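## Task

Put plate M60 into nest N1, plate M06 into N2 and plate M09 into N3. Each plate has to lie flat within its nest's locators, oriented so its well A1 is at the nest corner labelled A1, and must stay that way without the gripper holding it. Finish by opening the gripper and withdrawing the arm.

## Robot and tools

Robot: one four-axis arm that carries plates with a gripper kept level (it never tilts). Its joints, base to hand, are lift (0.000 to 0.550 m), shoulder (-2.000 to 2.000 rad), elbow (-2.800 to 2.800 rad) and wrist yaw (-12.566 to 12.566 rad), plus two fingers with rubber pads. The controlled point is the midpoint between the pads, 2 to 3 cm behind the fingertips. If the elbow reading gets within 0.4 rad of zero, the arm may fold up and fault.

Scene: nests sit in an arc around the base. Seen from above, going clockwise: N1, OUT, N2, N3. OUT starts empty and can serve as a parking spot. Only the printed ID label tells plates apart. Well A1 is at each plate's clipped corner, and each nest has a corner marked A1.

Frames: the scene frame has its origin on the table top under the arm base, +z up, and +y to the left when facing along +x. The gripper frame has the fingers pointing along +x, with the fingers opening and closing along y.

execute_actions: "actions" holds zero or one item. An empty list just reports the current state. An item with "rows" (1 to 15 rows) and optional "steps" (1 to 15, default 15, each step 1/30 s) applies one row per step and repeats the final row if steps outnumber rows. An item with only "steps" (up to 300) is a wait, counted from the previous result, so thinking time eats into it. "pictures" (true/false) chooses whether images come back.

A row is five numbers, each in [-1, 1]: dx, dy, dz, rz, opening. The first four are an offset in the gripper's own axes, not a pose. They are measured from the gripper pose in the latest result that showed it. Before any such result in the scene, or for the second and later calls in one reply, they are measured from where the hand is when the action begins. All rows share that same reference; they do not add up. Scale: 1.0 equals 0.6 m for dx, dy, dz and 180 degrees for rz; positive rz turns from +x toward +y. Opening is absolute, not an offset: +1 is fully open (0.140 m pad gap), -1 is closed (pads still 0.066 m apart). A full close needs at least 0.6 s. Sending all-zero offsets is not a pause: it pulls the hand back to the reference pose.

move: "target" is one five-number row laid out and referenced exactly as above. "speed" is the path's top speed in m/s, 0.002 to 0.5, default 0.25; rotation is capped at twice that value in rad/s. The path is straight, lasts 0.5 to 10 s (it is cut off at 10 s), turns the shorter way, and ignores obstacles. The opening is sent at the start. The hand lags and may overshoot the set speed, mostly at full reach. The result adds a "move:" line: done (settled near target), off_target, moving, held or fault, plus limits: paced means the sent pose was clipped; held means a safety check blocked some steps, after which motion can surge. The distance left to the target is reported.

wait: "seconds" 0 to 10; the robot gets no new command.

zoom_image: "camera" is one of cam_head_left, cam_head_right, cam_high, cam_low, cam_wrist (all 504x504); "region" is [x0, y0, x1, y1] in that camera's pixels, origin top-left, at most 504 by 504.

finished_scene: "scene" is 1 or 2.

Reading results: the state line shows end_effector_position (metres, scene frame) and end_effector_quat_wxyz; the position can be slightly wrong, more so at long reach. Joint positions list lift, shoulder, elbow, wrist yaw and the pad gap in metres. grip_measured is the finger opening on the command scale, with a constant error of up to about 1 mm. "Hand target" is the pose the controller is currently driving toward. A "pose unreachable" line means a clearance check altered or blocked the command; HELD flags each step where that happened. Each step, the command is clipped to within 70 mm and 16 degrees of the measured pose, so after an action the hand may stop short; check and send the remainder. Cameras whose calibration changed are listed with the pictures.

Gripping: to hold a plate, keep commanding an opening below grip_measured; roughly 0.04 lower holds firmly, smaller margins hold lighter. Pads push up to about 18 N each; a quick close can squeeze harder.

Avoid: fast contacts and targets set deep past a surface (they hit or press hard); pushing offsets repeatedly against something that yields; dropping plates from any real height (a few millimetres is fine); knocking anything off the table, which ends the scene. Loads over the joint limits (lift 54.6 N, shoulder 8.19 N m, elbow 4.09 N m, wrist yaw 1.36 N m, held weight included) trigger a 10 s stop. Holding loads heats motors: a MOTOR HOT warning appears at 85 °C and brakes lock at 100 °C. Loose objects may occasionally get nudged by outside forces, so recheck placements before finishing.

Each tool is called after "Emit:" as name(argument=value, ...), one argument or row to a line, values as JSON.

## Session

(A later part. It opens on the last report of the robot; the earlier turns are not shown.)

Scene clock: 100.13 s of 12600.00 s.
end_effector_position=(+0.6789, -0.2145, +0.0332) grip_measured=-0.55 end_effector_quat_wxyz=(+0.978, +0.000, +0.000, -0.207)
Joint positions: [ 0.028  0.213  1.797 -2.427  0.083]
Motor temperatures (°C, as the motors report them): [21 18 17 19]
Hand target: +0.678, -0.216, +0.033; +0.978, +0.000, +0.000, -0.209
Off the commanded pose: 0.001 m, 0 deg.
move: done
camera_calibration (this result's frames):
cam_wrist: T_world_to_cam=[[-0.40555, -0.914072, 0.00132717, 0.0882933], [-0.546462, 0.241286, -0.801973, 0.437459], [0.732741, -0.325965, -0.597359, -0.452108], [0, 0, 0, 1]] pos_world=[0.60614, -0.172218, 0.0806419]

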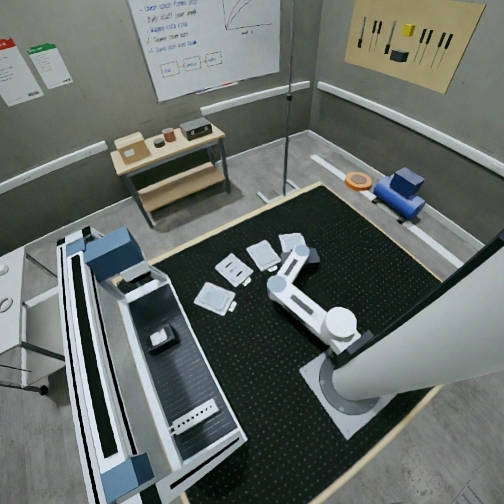

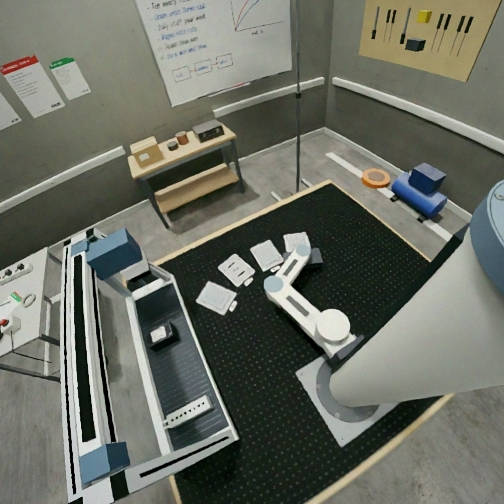

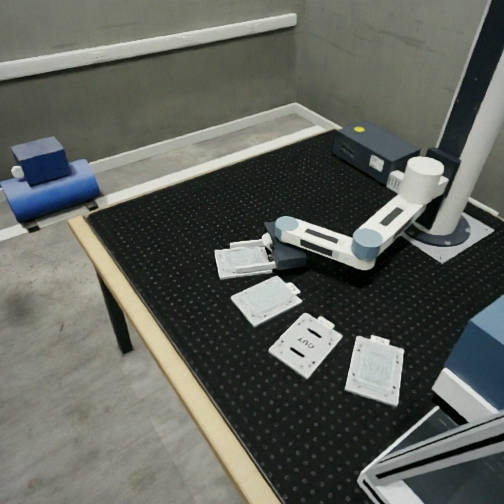

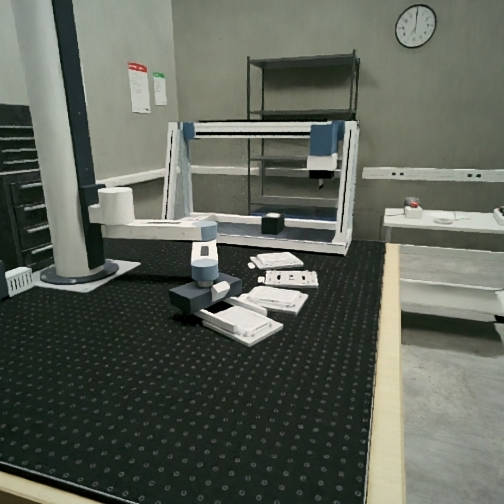

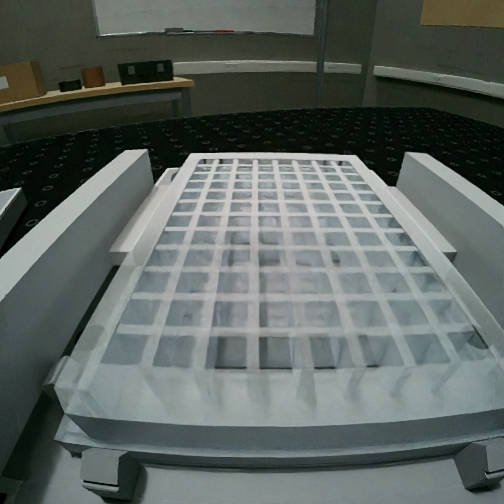

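Emit:
move(
  target=[0,0,0.075,0,-0.6],
  speed=0.12,
)

Emit:
move(
  target=[-0.3,0,0,0,-0.6],
)

Emit:
zoom_image(
  camera="cam_wrist",
  region=[30,130,504,504],
)

Emit:
zoom_image(
  camera="cam_high",
  region=[230,195,340,270],
)

Scene clock: 110.60 s of 12600.00 s.
end_effector_position=(+0.6789, -0.2143, +0.0782) grip_measured=-0.55 end_effector_quat_wxyz=(+0.978, +0.000, +0.000, -0.206)
Joint positions: [ 0.073  0.214  1.797 -2.426  0.083]
Motor temperatures (°C, as the motors report them): [21 18 17 19]
Hand target: +0.679, -0.214, +0.078; +0.978, +0.000, +0.000, -0.207
Off the commanded pose: 0.000 m, 0 deg.
After step 90, 6.73 s passed at rest.
move: done
camera_calibration (this result's frames):
cam_wrist: T_world_to_cam=[[-0.405094, -0.914274, 0.00132717, 0.0880292], [-0.546582, 0.241014, -0.801973, 0.473599], [0.732903, -0.3256, -0.597359, -0.425248], [0, 0, 0, 1]] pos_world=[0.606186, -0.172122, 0.125671]

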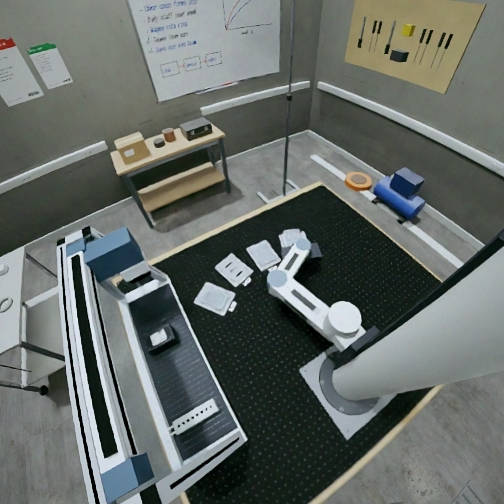

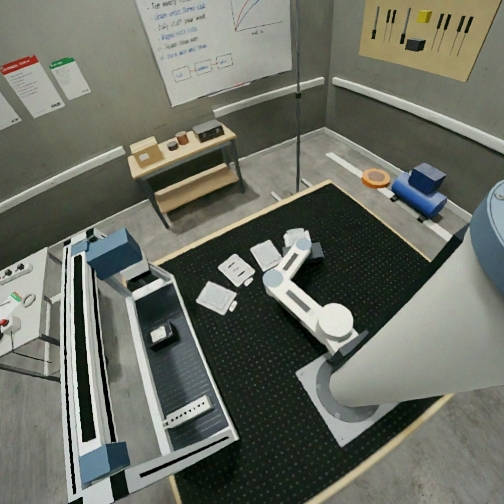

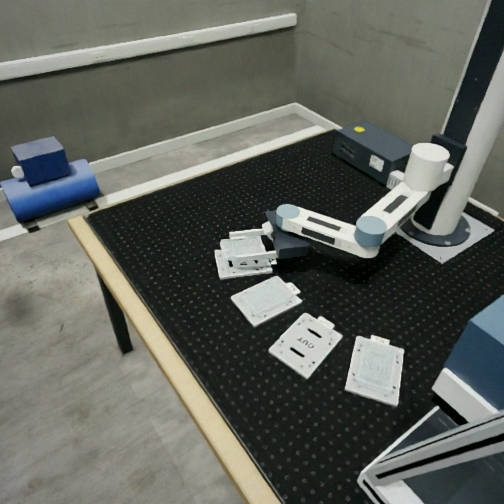

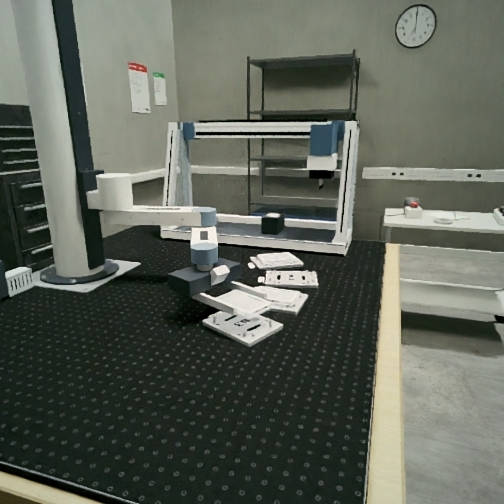

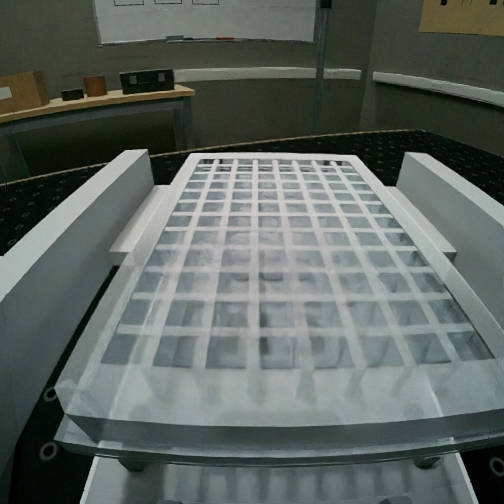

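Scene clock: 111.70 s of 12600.00 s.
end_effector_position=(+0.5142, -0.1415, +0.0782) grip_measured=-0.55 end_effector_quat_wxyz=(+0.978, +0.000, +0.000, -0.206)
Joint positions: [ 0.073  0.582  0.894 -1.892  0.083]
Motor temperatures (°C, as the motors report them): [21 18 17 19]
Hand target: +0.514, -0.142, +0.078; +0.978, +0.000, +0.000, -0.206
Off the commanded pose: 0.000 m, 0 deg.
move: done
camera_calibration (this result's frames):
cam_wrist: T_world_to_cam=[[-0.405333, -0.914168, 0.00132717, 0.0880114], [-0.546519, 0.241157, -0.801973, 0.366007], [0.732818, -0.325792, -0.597359, -0.280847], [0, 0, 0, 1]] pos_world=[0.441513, -0.0993054, 0.125644]

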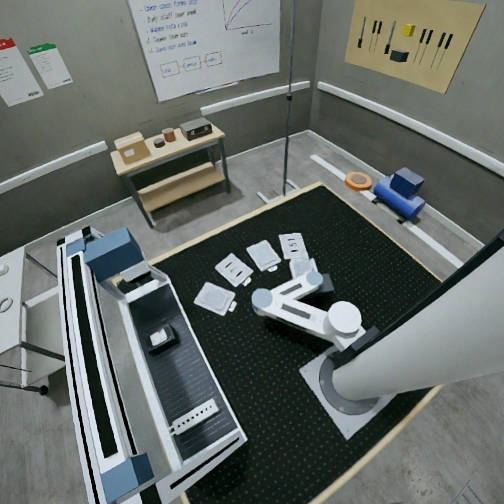

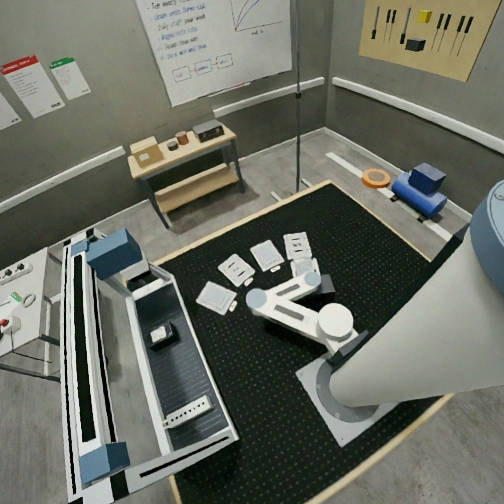

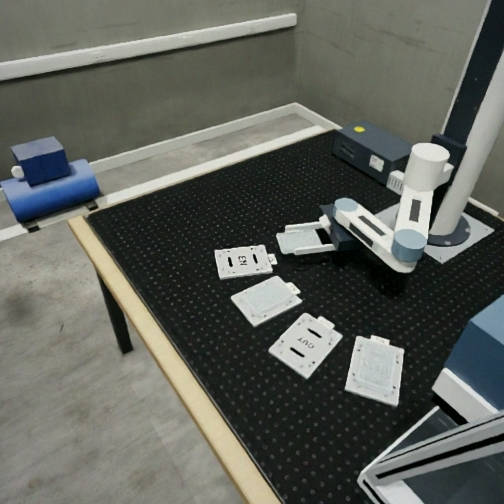

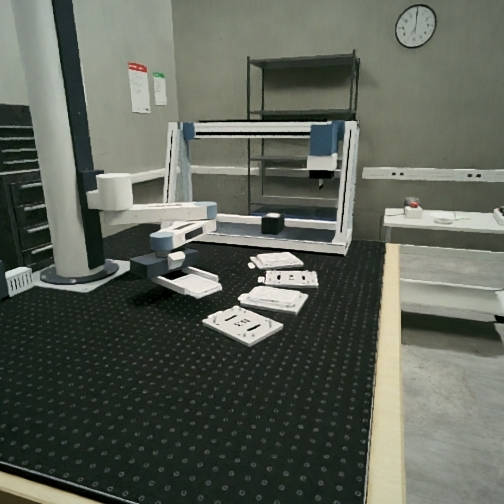

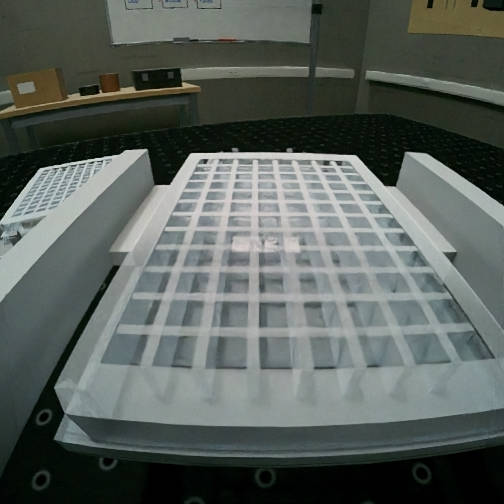

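Region (30, 130, 504, 504) of cam_wrist's 504x504 image, scaled by 1.063, with more detail than that image has; it fills the top 398 rows of this view, and the rest is white.

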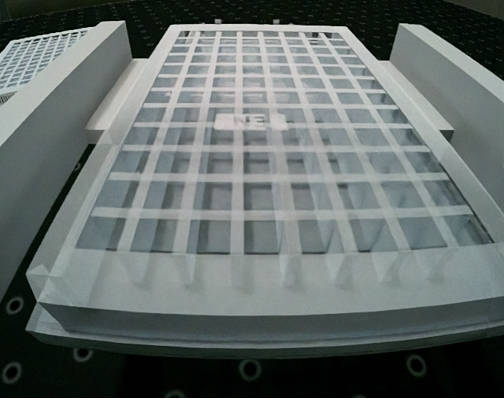

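Region (230, 195, 340, 270) of cam_high's 504x504 image, scaled by 4.582, with more detail than that image has; it fills the top 344 rows of this view, and the rest is white.

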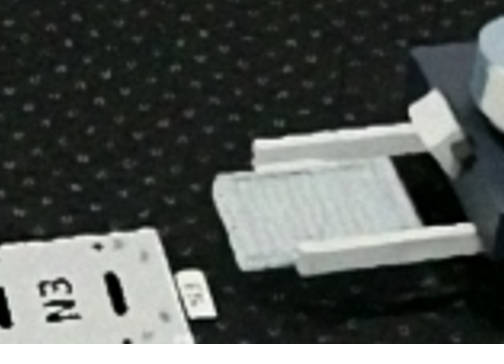

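Emit:
zoom_image(
  camera="cam_wrist",
  region=[40,360,140,460],
)

Emit:
zoom_image(
  camera="cam_wrist",
  region=[180,140,380,185],
)

Emit:
zoom_image(
  camera="cam_high",
  region=[270,225,325,260],
)

Region (40, 360, 140, 460) of cam_wrist's 504x504 image, scaled by 5.040, with more detail than that image has.

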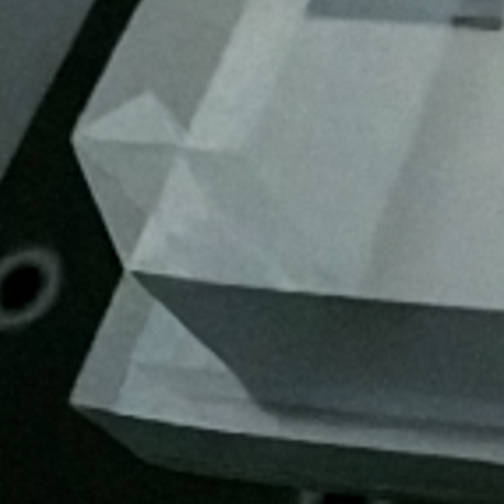

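Region (180, 140, 380, 185) of cam_wrist's 504x504 image, scaled by 2.520, with more detail than that image has; it fills the top 113 rows of this view, and the rest is white.

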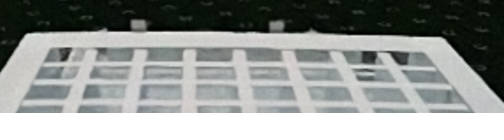

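Region (270, 225, 325, 260) of cam_high's 504x504 image, scaled by 9.164, with more detail than that image has; it fills the top 321 rows of this view, and the rest is white.

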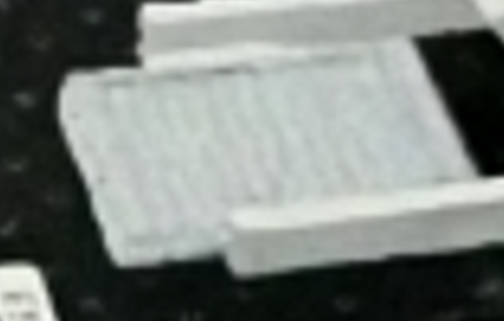

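Emit:
move(
  target=[0.1287,0.5677,-0.04,0.21,-0.6],
  speed=0.25,
)

Scene clock: 134.43 s of 12600.00 s.
end_effector_position=(+0.7226, +0.1388, +0.0542) grip_measured=-0.55 end_effector_quat_wxyz=(+0.993, +0.000, +0.000, +0.122)
Joint positions: [ 0.049  0.812  1.909 -2.476  0.083]
Motor temperatures (°C, as the motors report them): [21 18 17 19]
Hand target: +0.723, +0.139, +0.054; +0.993, +0.000, +0.000, +0.122
Off the commanded pose: 0.000 m, 0 deg.
After step 90, 17.90 s passed at rest.
move: done
camera_calibration (this result's frames):
cam_wrist: T_world_to_cam=[[0.240557, -0.970634, 0.00132717, -0.030077], [-0.579562, -0.144732, -0.801973, 0.470473], [0.778614, 0.192151, -0.597359, -0.461538], [0, 0, 0, 1]] pos_world=[0.639263, 0.127584, 0.101642]

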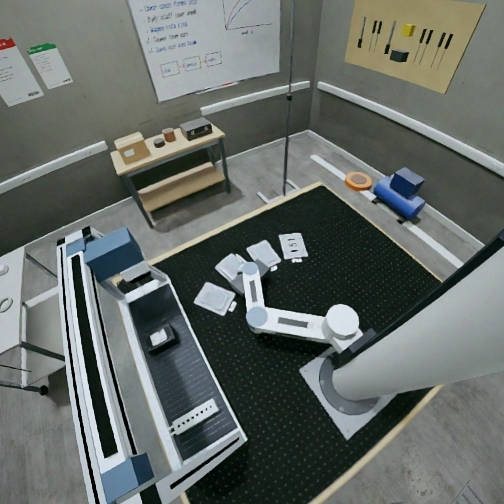

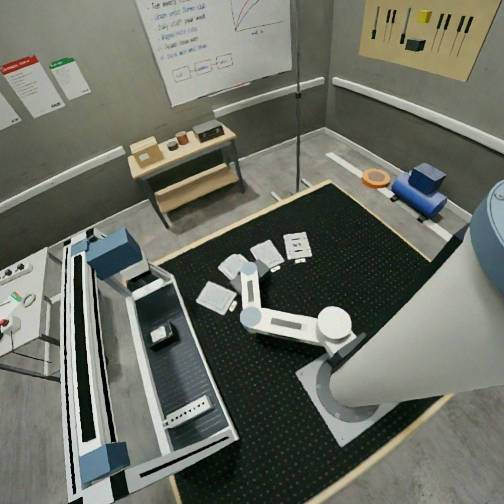

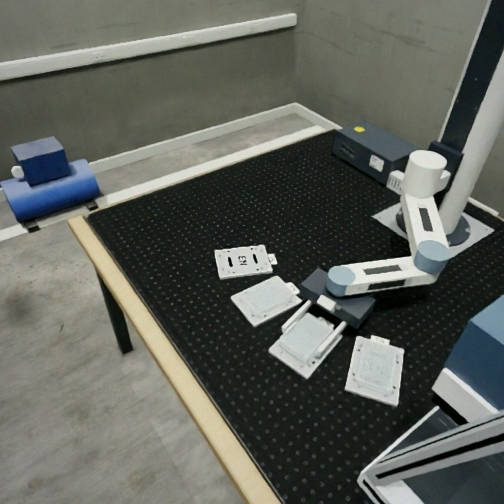

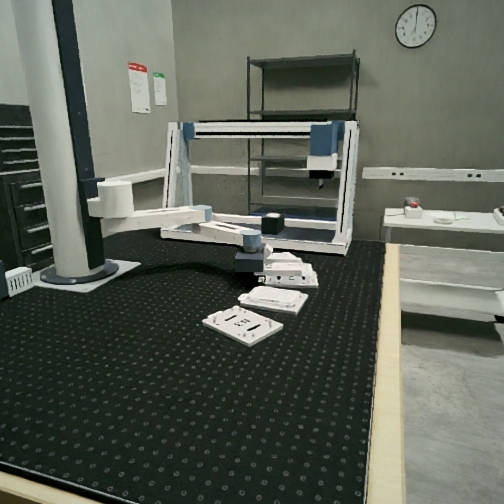

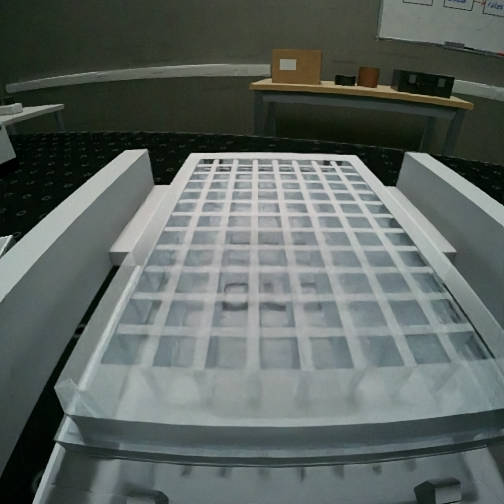

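Emit:
move(
  target=[0,0,-0.02,0,-0.6],
  speed=0.04,
)

Emit:
zoom_image(
  camera="cam_wrist",
  region=[0,400,504,504],
)

Scene clock: 139.53 s of 12600.00 s.
end_effector_position=(+0.7226, +0.1388, +0.0421) grip_measured=-0.55 end_effector_quat_wxyz=(+0.993, +0.000, +0.000, +0.122)
Joint positions: [ 0.037  0.812  1.909 -2.476  0.083]
Motor temperatures (°C, as the motors report them): [21 18 17 19]
Hand target: +0.723, +0.139, +0.042; +0.993, +0.000, +0.000, +0.122
Off the commanded pose: 0.000 m, 0 deg.
After step 90, 1.40 s passed at rest.
move: done
camera_calibration (this result's frames):
cam_wrist: T_world_to_cam=[[0.240529, -0.970641, 0.00132717, -0.0300486], [-0.579566, -0.144716, -0.801973, 0.460804], [0.77862, 0.192129, -0.597359, -0.468736], [0, 0, 0, 1]] pos_world=[0.639261, 0.127577, 0.0895886]

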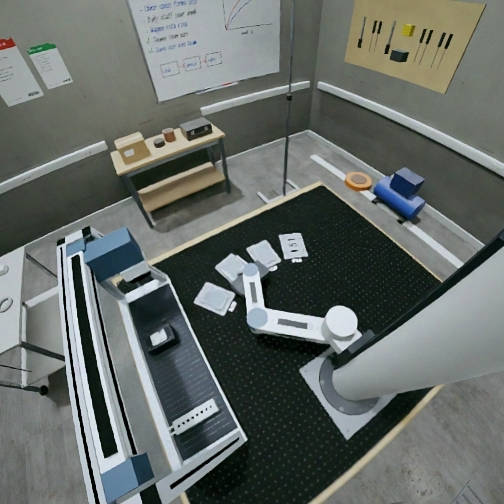

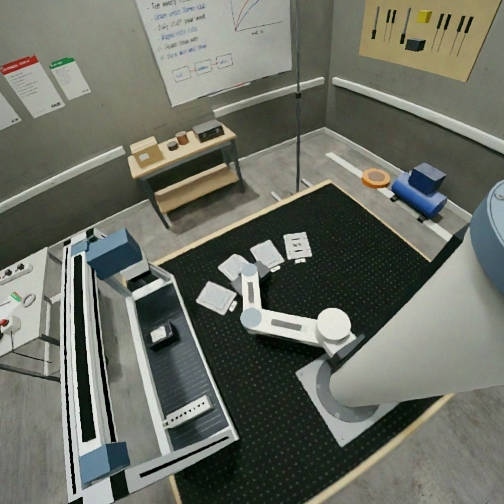

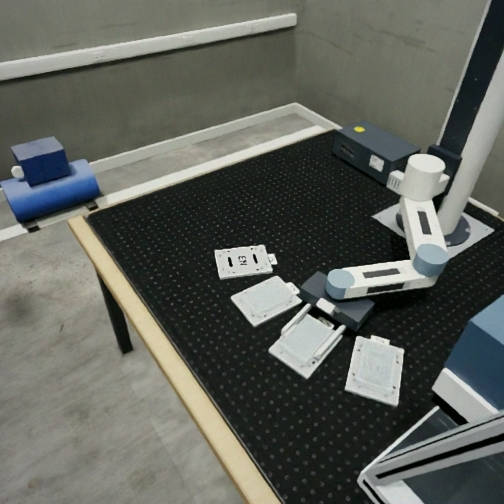

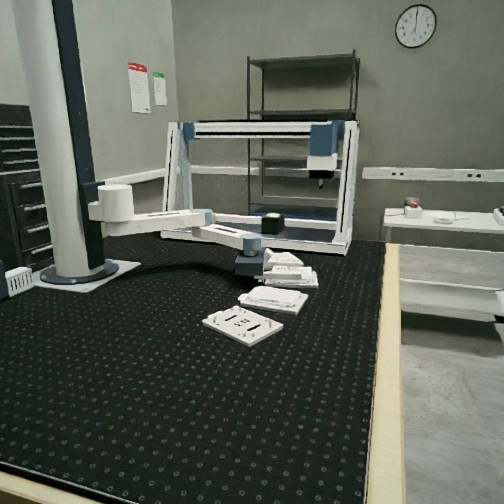

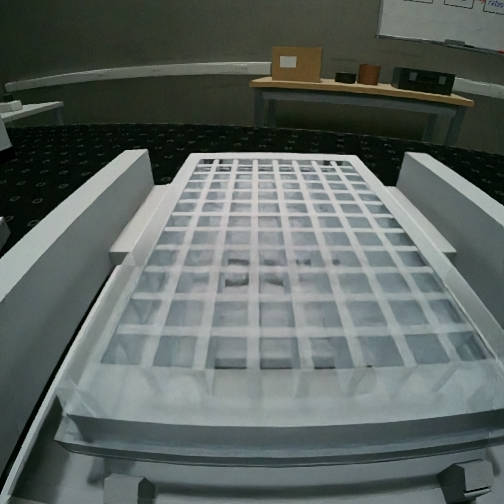

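Region (0, 400, 504, 504) of cam_wrist's 504x504 image, scaled by 1.000; it fills the top 104 rows of this view, and the rest is white.

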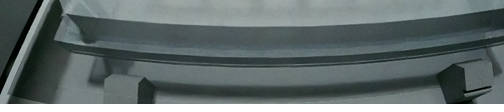

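Emit:
zoom_image(
  camera="cam_high",
  region=[260,305,350,380],
)

Region (260, 305, 350, 380) of cam_high's 504x504 image, scaled by 5.600, with more detail than that image has.

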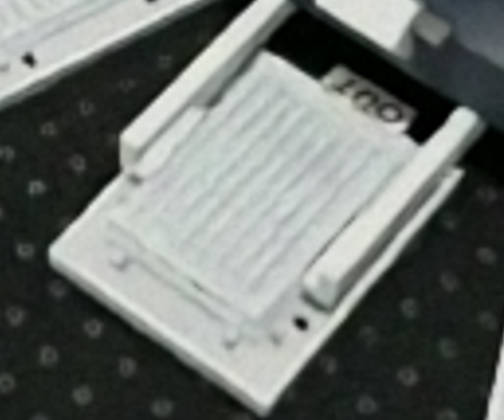

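Plausible. Lower slowly, stopping short first.

Emit:
move(
  target=[0,0,-0.008,0,-0.6],
  speed=0.008,
)

Scene clock: 149.80 s of 12600.00 s.
end_effector_position=(+0.7222, +0.1390, +0.0375) grip_measured=-0.55 end_effector_quat_wxyz=(+0.992, +0.000, +0.000, +0.123)
Joint positions: [ 0.033  0.812  1.906 -2.472  0.083]
Motor temperatures (°C, as the motors report them): [21 18 17 19]
Hand target: +0.723, +0.139, +0.037; +0.993, +0.000, +0.000, +0.122
Off the commanded pose: 0.000 m, 0 deg.
After step 90, 6.43 s passed at rest.
move: done
camera_calibration (this result's frames):
cam_wrist: T_world_to_cam=[[0.242758, -0.970086, 0.00132717, -0.0314597], [-0.579232, -0.146047, -0.801973, 0.456845], [0.778176, 0.193917, -0.597359, -0.471119], [0, 0, 0, 1]] pos_world=[0.63887, 0.12756, 0.0849914]

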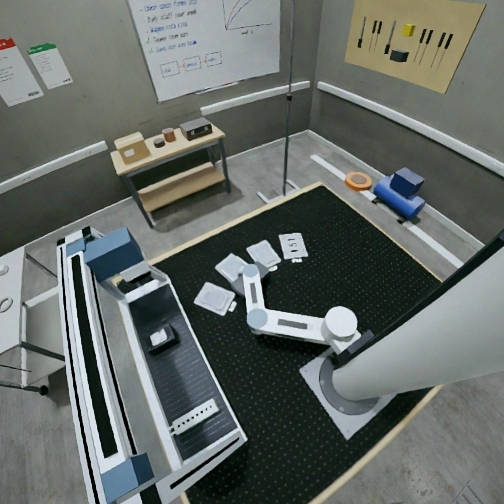

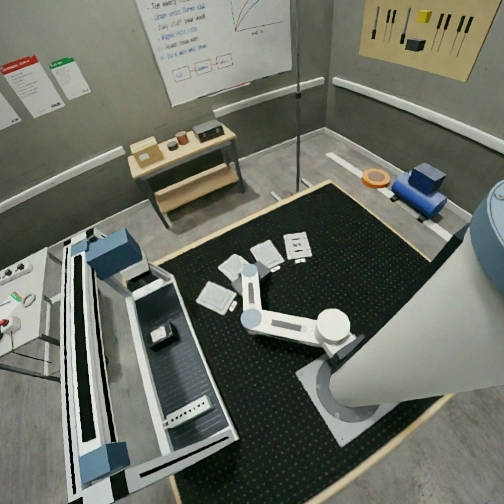

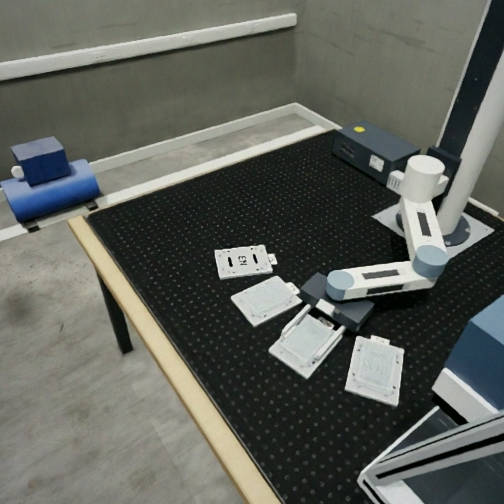

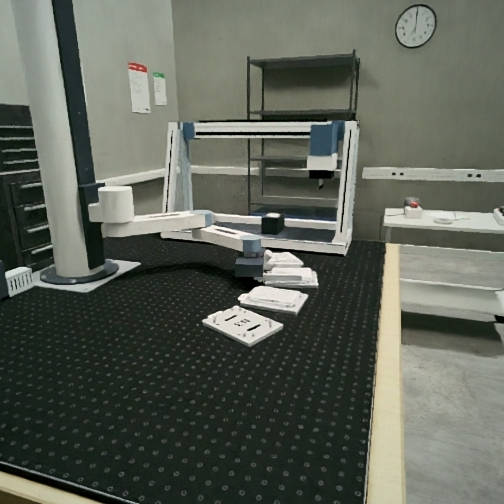

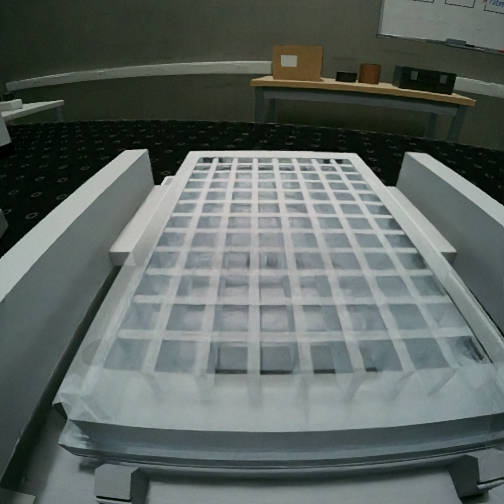

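Emit:
move(
  target=[-0.001,0,-0.004,0.002,-0.6],
  speed=0.006,
)

Scene clock: 154.73 s of 12600.00 s.
end_effector_position=(+0.7216, +0.1389, +0.0351) grip_measured=-0.55 end_effector_quat_wxyz=(+0.992, +0.000, +0.000, +0.126)
Joint positions: [ 0.03   0.812  1.902 -2.462  0.083]
Motor temperatures (°C, as the motors report them): [21 18 18 19]
Hand target: +0.722, +0.139, +0.035; +0.992, +0.000, +0.000, +0.126
Off the commanded pose: 0.000 m, 0 deg.
After step 90, 1.20 s passed at rest.
move: done
camera_calibration (this result's frames):
cam_wrist: T_world_to_cam=[[0.248808, -0.968552, 0.00132717, -0.0359558], [-0.57831, -0.149659, -0.801973, 0.454404], [0.776951, 0.19877, -0.597359, -0.471864], [0, 0, 0, 1]] pos_world=[0.638347, 0.126973, 0.0825954]

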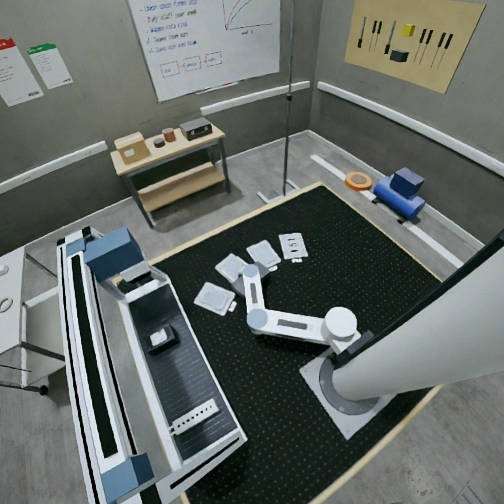

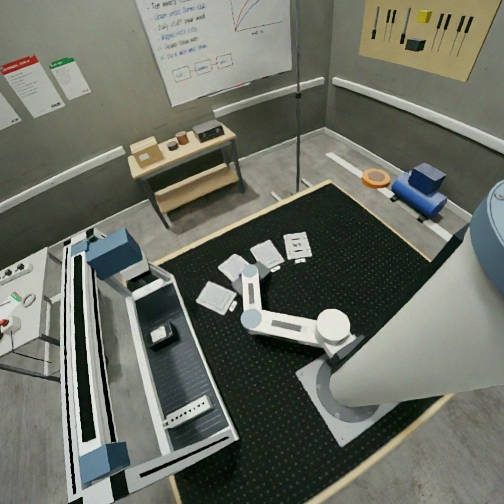

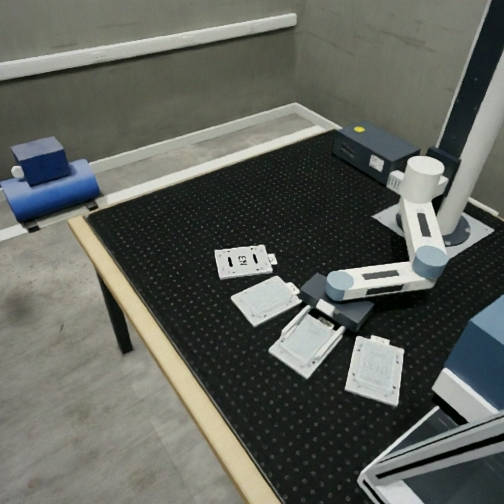

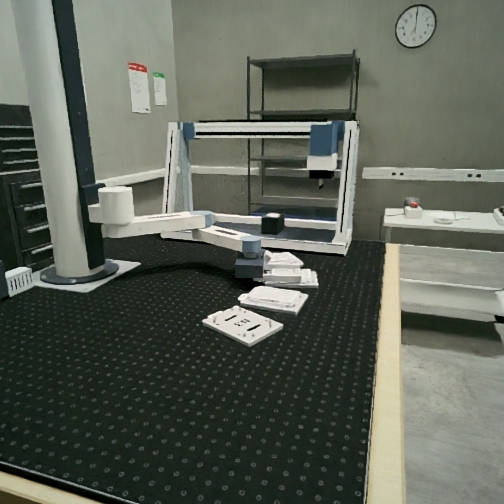

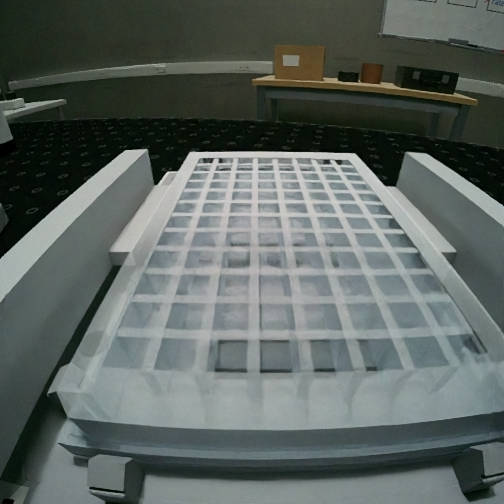

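Emit:
move(
  target=[0,0,0,0,-0.2],
)

Emit:
move(
  target=[0,0,0.1,0,0.6],
)

Emit:
move(
  target=[-0.175,0.262,0,0.103,1],
  speed=0.3,
)

Scene clock: 166.37 s of 12600.00 s.
end_effector_position=(+0.7216, +0.1390, +0.0351) grip_measured=-0.20 end_effector_quat_wxyz=(+0.992, +0.000, +0.000, +0.126)
Joint positions: [ 0.03   0.812  1.902 -2.462  0.096]
Motor temperatures (°C, as the motors report them): [21 18 17 19]
Hand target: +0.722, +0.139, +0.035; +0.992, +0.000, +0.000, +0.126
Off the commanded pose: 0.000 m, 0 deg.
After step 90, 7.93 s passed at rest.
move: done
camera_calibration (this result's frames):
cam_wrist: T_world_to_cam=[[0.248863, -0.968538, 0.00132717, -0.035981], [-0.578301, -0.149692, -0.801973, 0.454403], [0.77694, 0.198814, -0.597359, -0.471862], [0, 0, 0, 1]] pos_world=[0.638344, 0.126984, 0.0825956]

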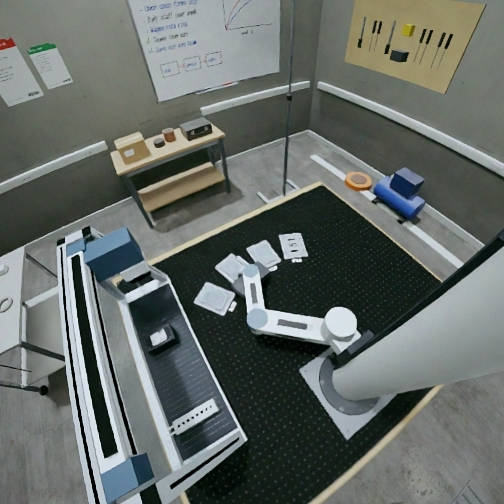

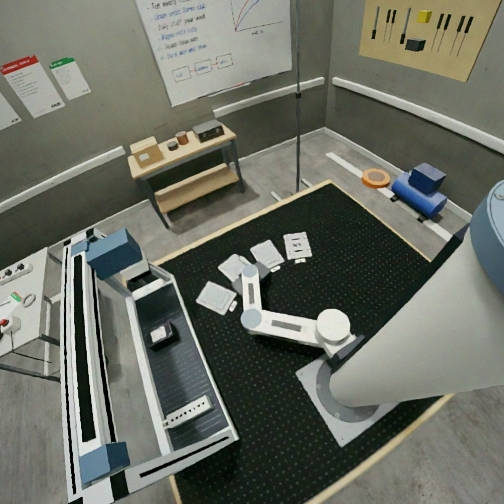

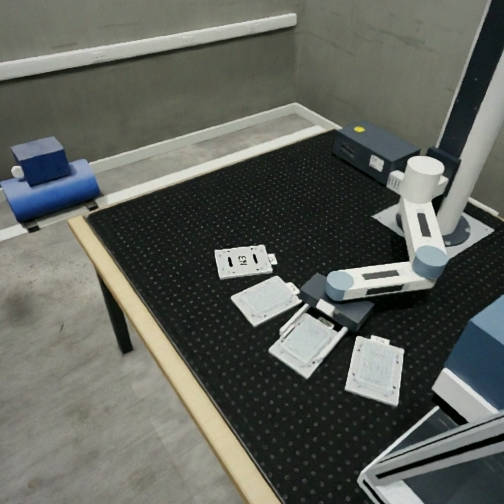

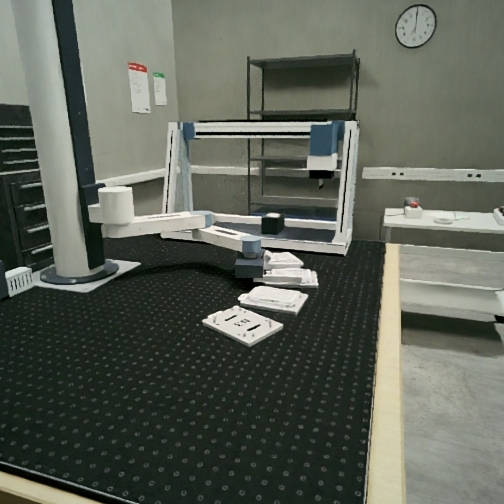

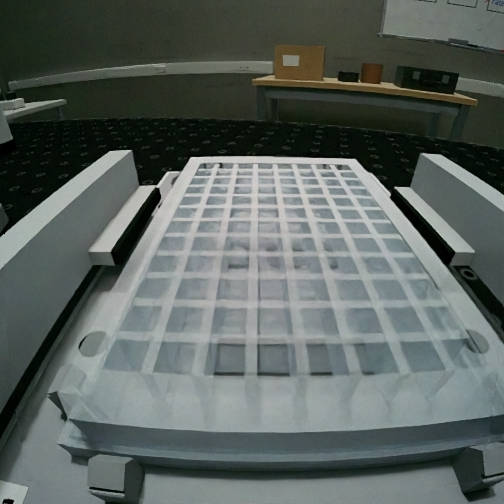

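Scene clock: 167.10 s of 12600.00 s.
end_effector_position=(+0.7216, +0.1390, +0.0951) grip_measured=+0.60 end_effector_quat_wxyz=(+0.992, +0.000, +0.000, +0.126)
Joint positions: [ 0.09   0.812  1.902 -2.462  0.125]
Motor temperatures (°C, as the motors report them): [21 18 17 19]
Hand target: +0.722, +0.139, +0.095; +0.992, +0.000, +0.000, +0.126
Off the commanded pose: 0.000 m, 0 deg.
move: done
camera_calibration (this result's frames):
cam_wrist: T_world_to_cam=[[0.248902, -0.968528, 0.00132717, -0.0360769], [-0.578295, -0.149715, -0.801973, 0.502557], [0.776932, 0.198845, -0.597359, -0.435999], [0, 0, 0, 1]] pos_world=[0.638347, 0.126995, 0.142637]

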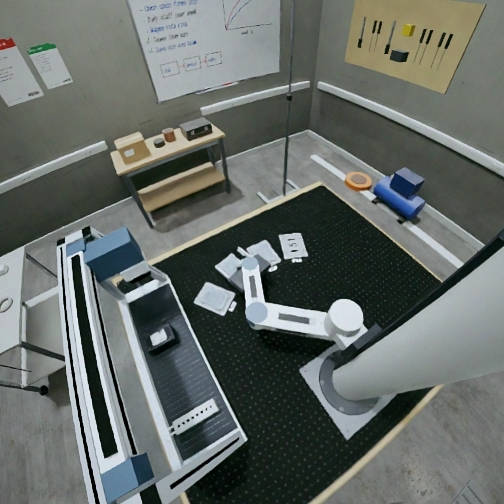

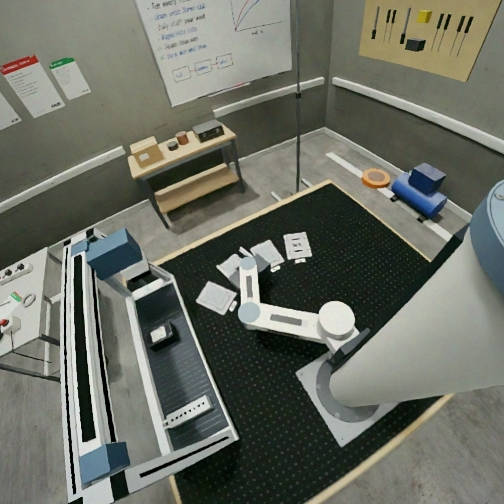

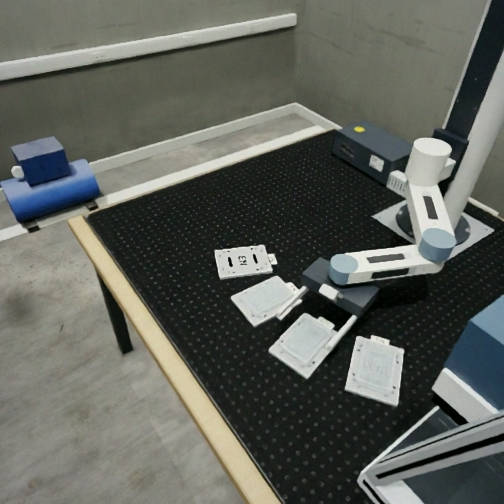

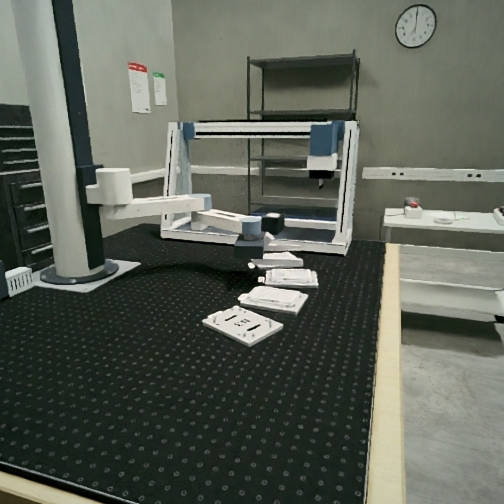

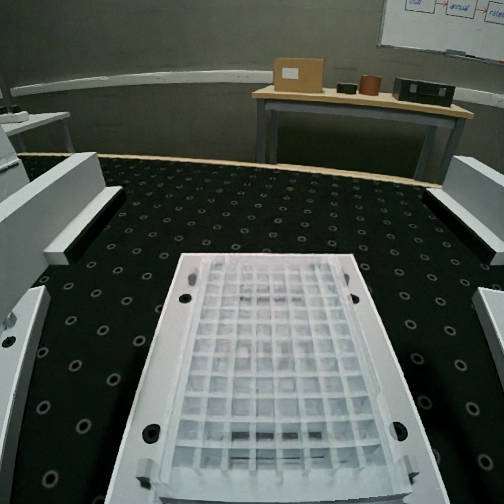

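Scene clock: 168.17 s of 12600.00 s.
end_effector_position=(+0.5806, +0.2651, +0.0951) grip_measured=+1.00 end_effector_quat_wxyz=(+0.959, +0.000, +0.000, +0.284)
Joint positions: [ 0.09   1.342  1.442 -2.207  0.14 ]
Motor temperatures (°C, as the motors report them): [21 18 17 19]
Hand target: +0.581, +0.265, +0.095; +0.959, +0.000, +0.000, +0.284
Off the commanded pose: 0.000 m, 0 deg.
move: done
camera_calibration (this result's frames):
cam_wrist: T_world_to_cam=[[0.544231, -0.838935, 0.00132717, -0.084647], [-0.500567, -0.325995, -0.801973, 0.441484], [0.673235, 0.435794, -0.597359, -0.35412], [0, 0, 0, 1]] pos_world=[0.505466, 0.227232, 0.142634]

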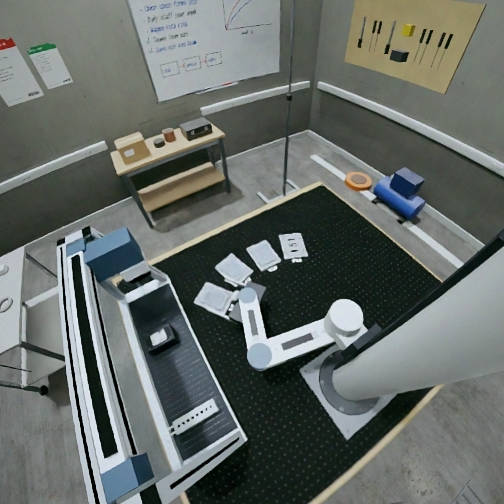

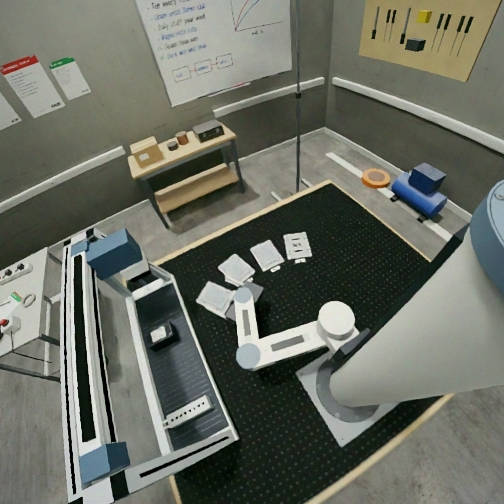

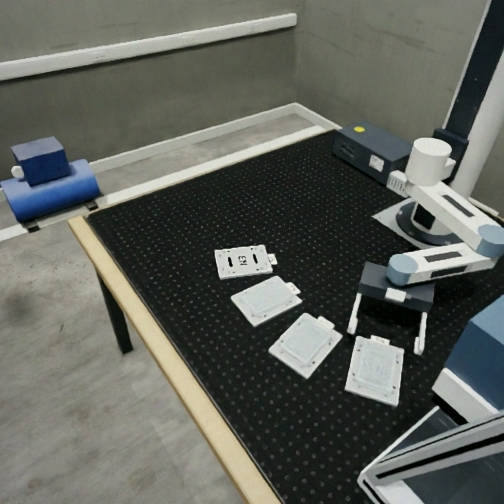

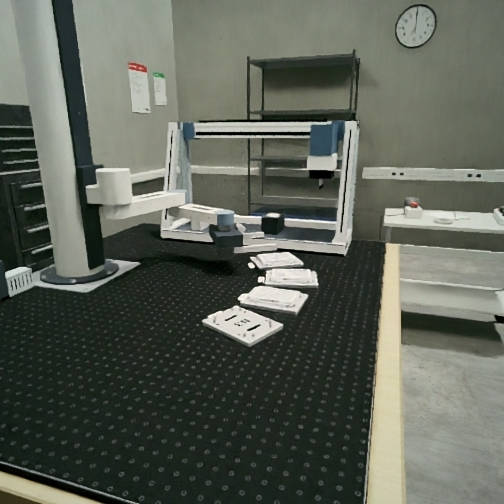

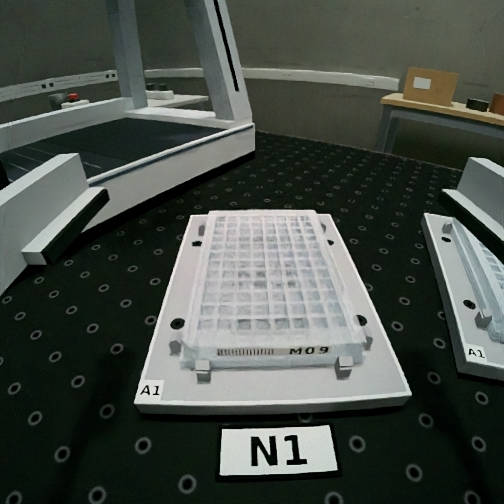

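Emit:
move(
  target=[0.095,-0.001,-0.0563,0.002,1],
)

Emit:
zoom_image(
  camera="cam_wrist",
  region=[80,410,220,504],
)

Scene clock: 175.83 s of 12600.00 s.
end_effector_position=(+0.6287, +0.2956, +0.0613) grip_measured=+1.00 end_effector_quat_wxyz=(+0.958, +0.000, +0.000, +0.288)
Joint positions: [ 0.056  1.203  1.76  -2.379  0.14 ]
Motor temperatures (°C, as the motors report them): [21 18 17 19]
Hand target: +0.629, +0.296, +0.061; +0.958, +0.000, +0.000, +0.287
Off the commanded pose: 0.000 m, 0 deg.
After step 90, 3.93 s passed at rest.
move: done
camera_calibration (this result's frames):
cam_wrist: T_world_to_cam=[[0.549708, -0.835356, 0.00132717, -0.0896628], [-0.498423, -0.329263, -0.801973, 0.448042], [0.670369, 0.44019, -0.597359, -0.419554], [0, 0, 0, 1]] pos_world=[0.553859, 0.257307, 0.108812]

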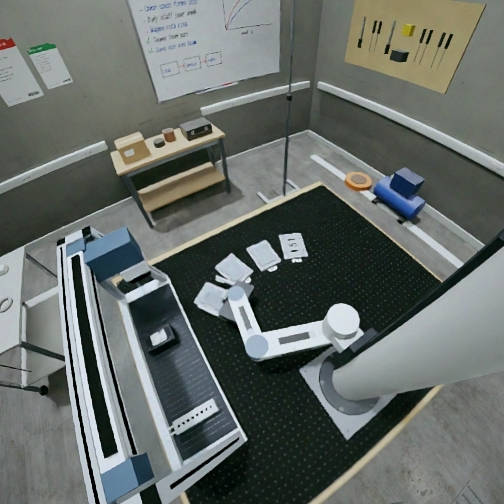

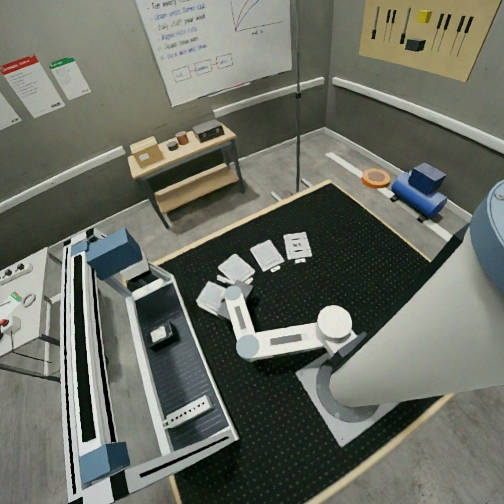

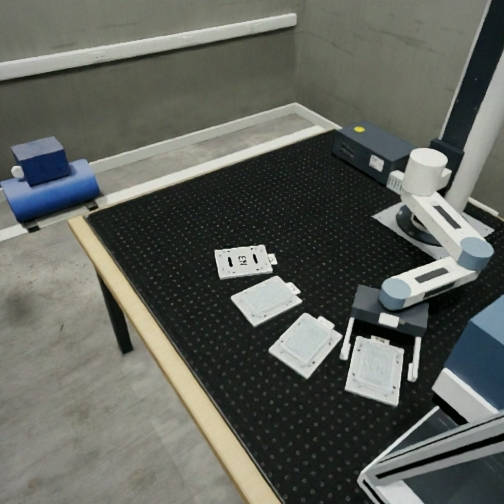

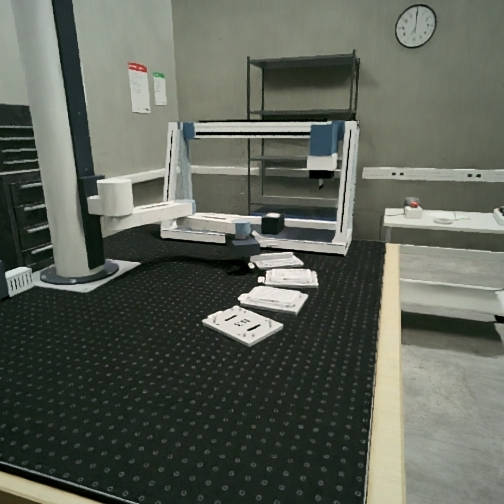

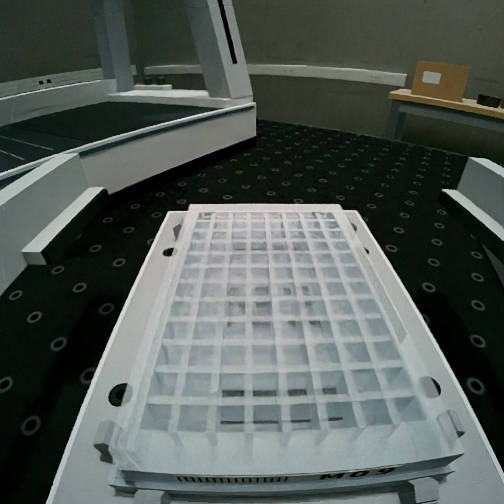

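Region (80, 410, 220, 504) of cam_wrist's 504x504 image, scaled by 3.600, with more detail than that image has; it fills the top 338 rows of this view, and the rest is white.

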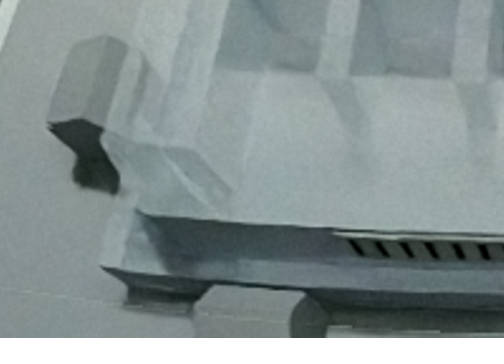

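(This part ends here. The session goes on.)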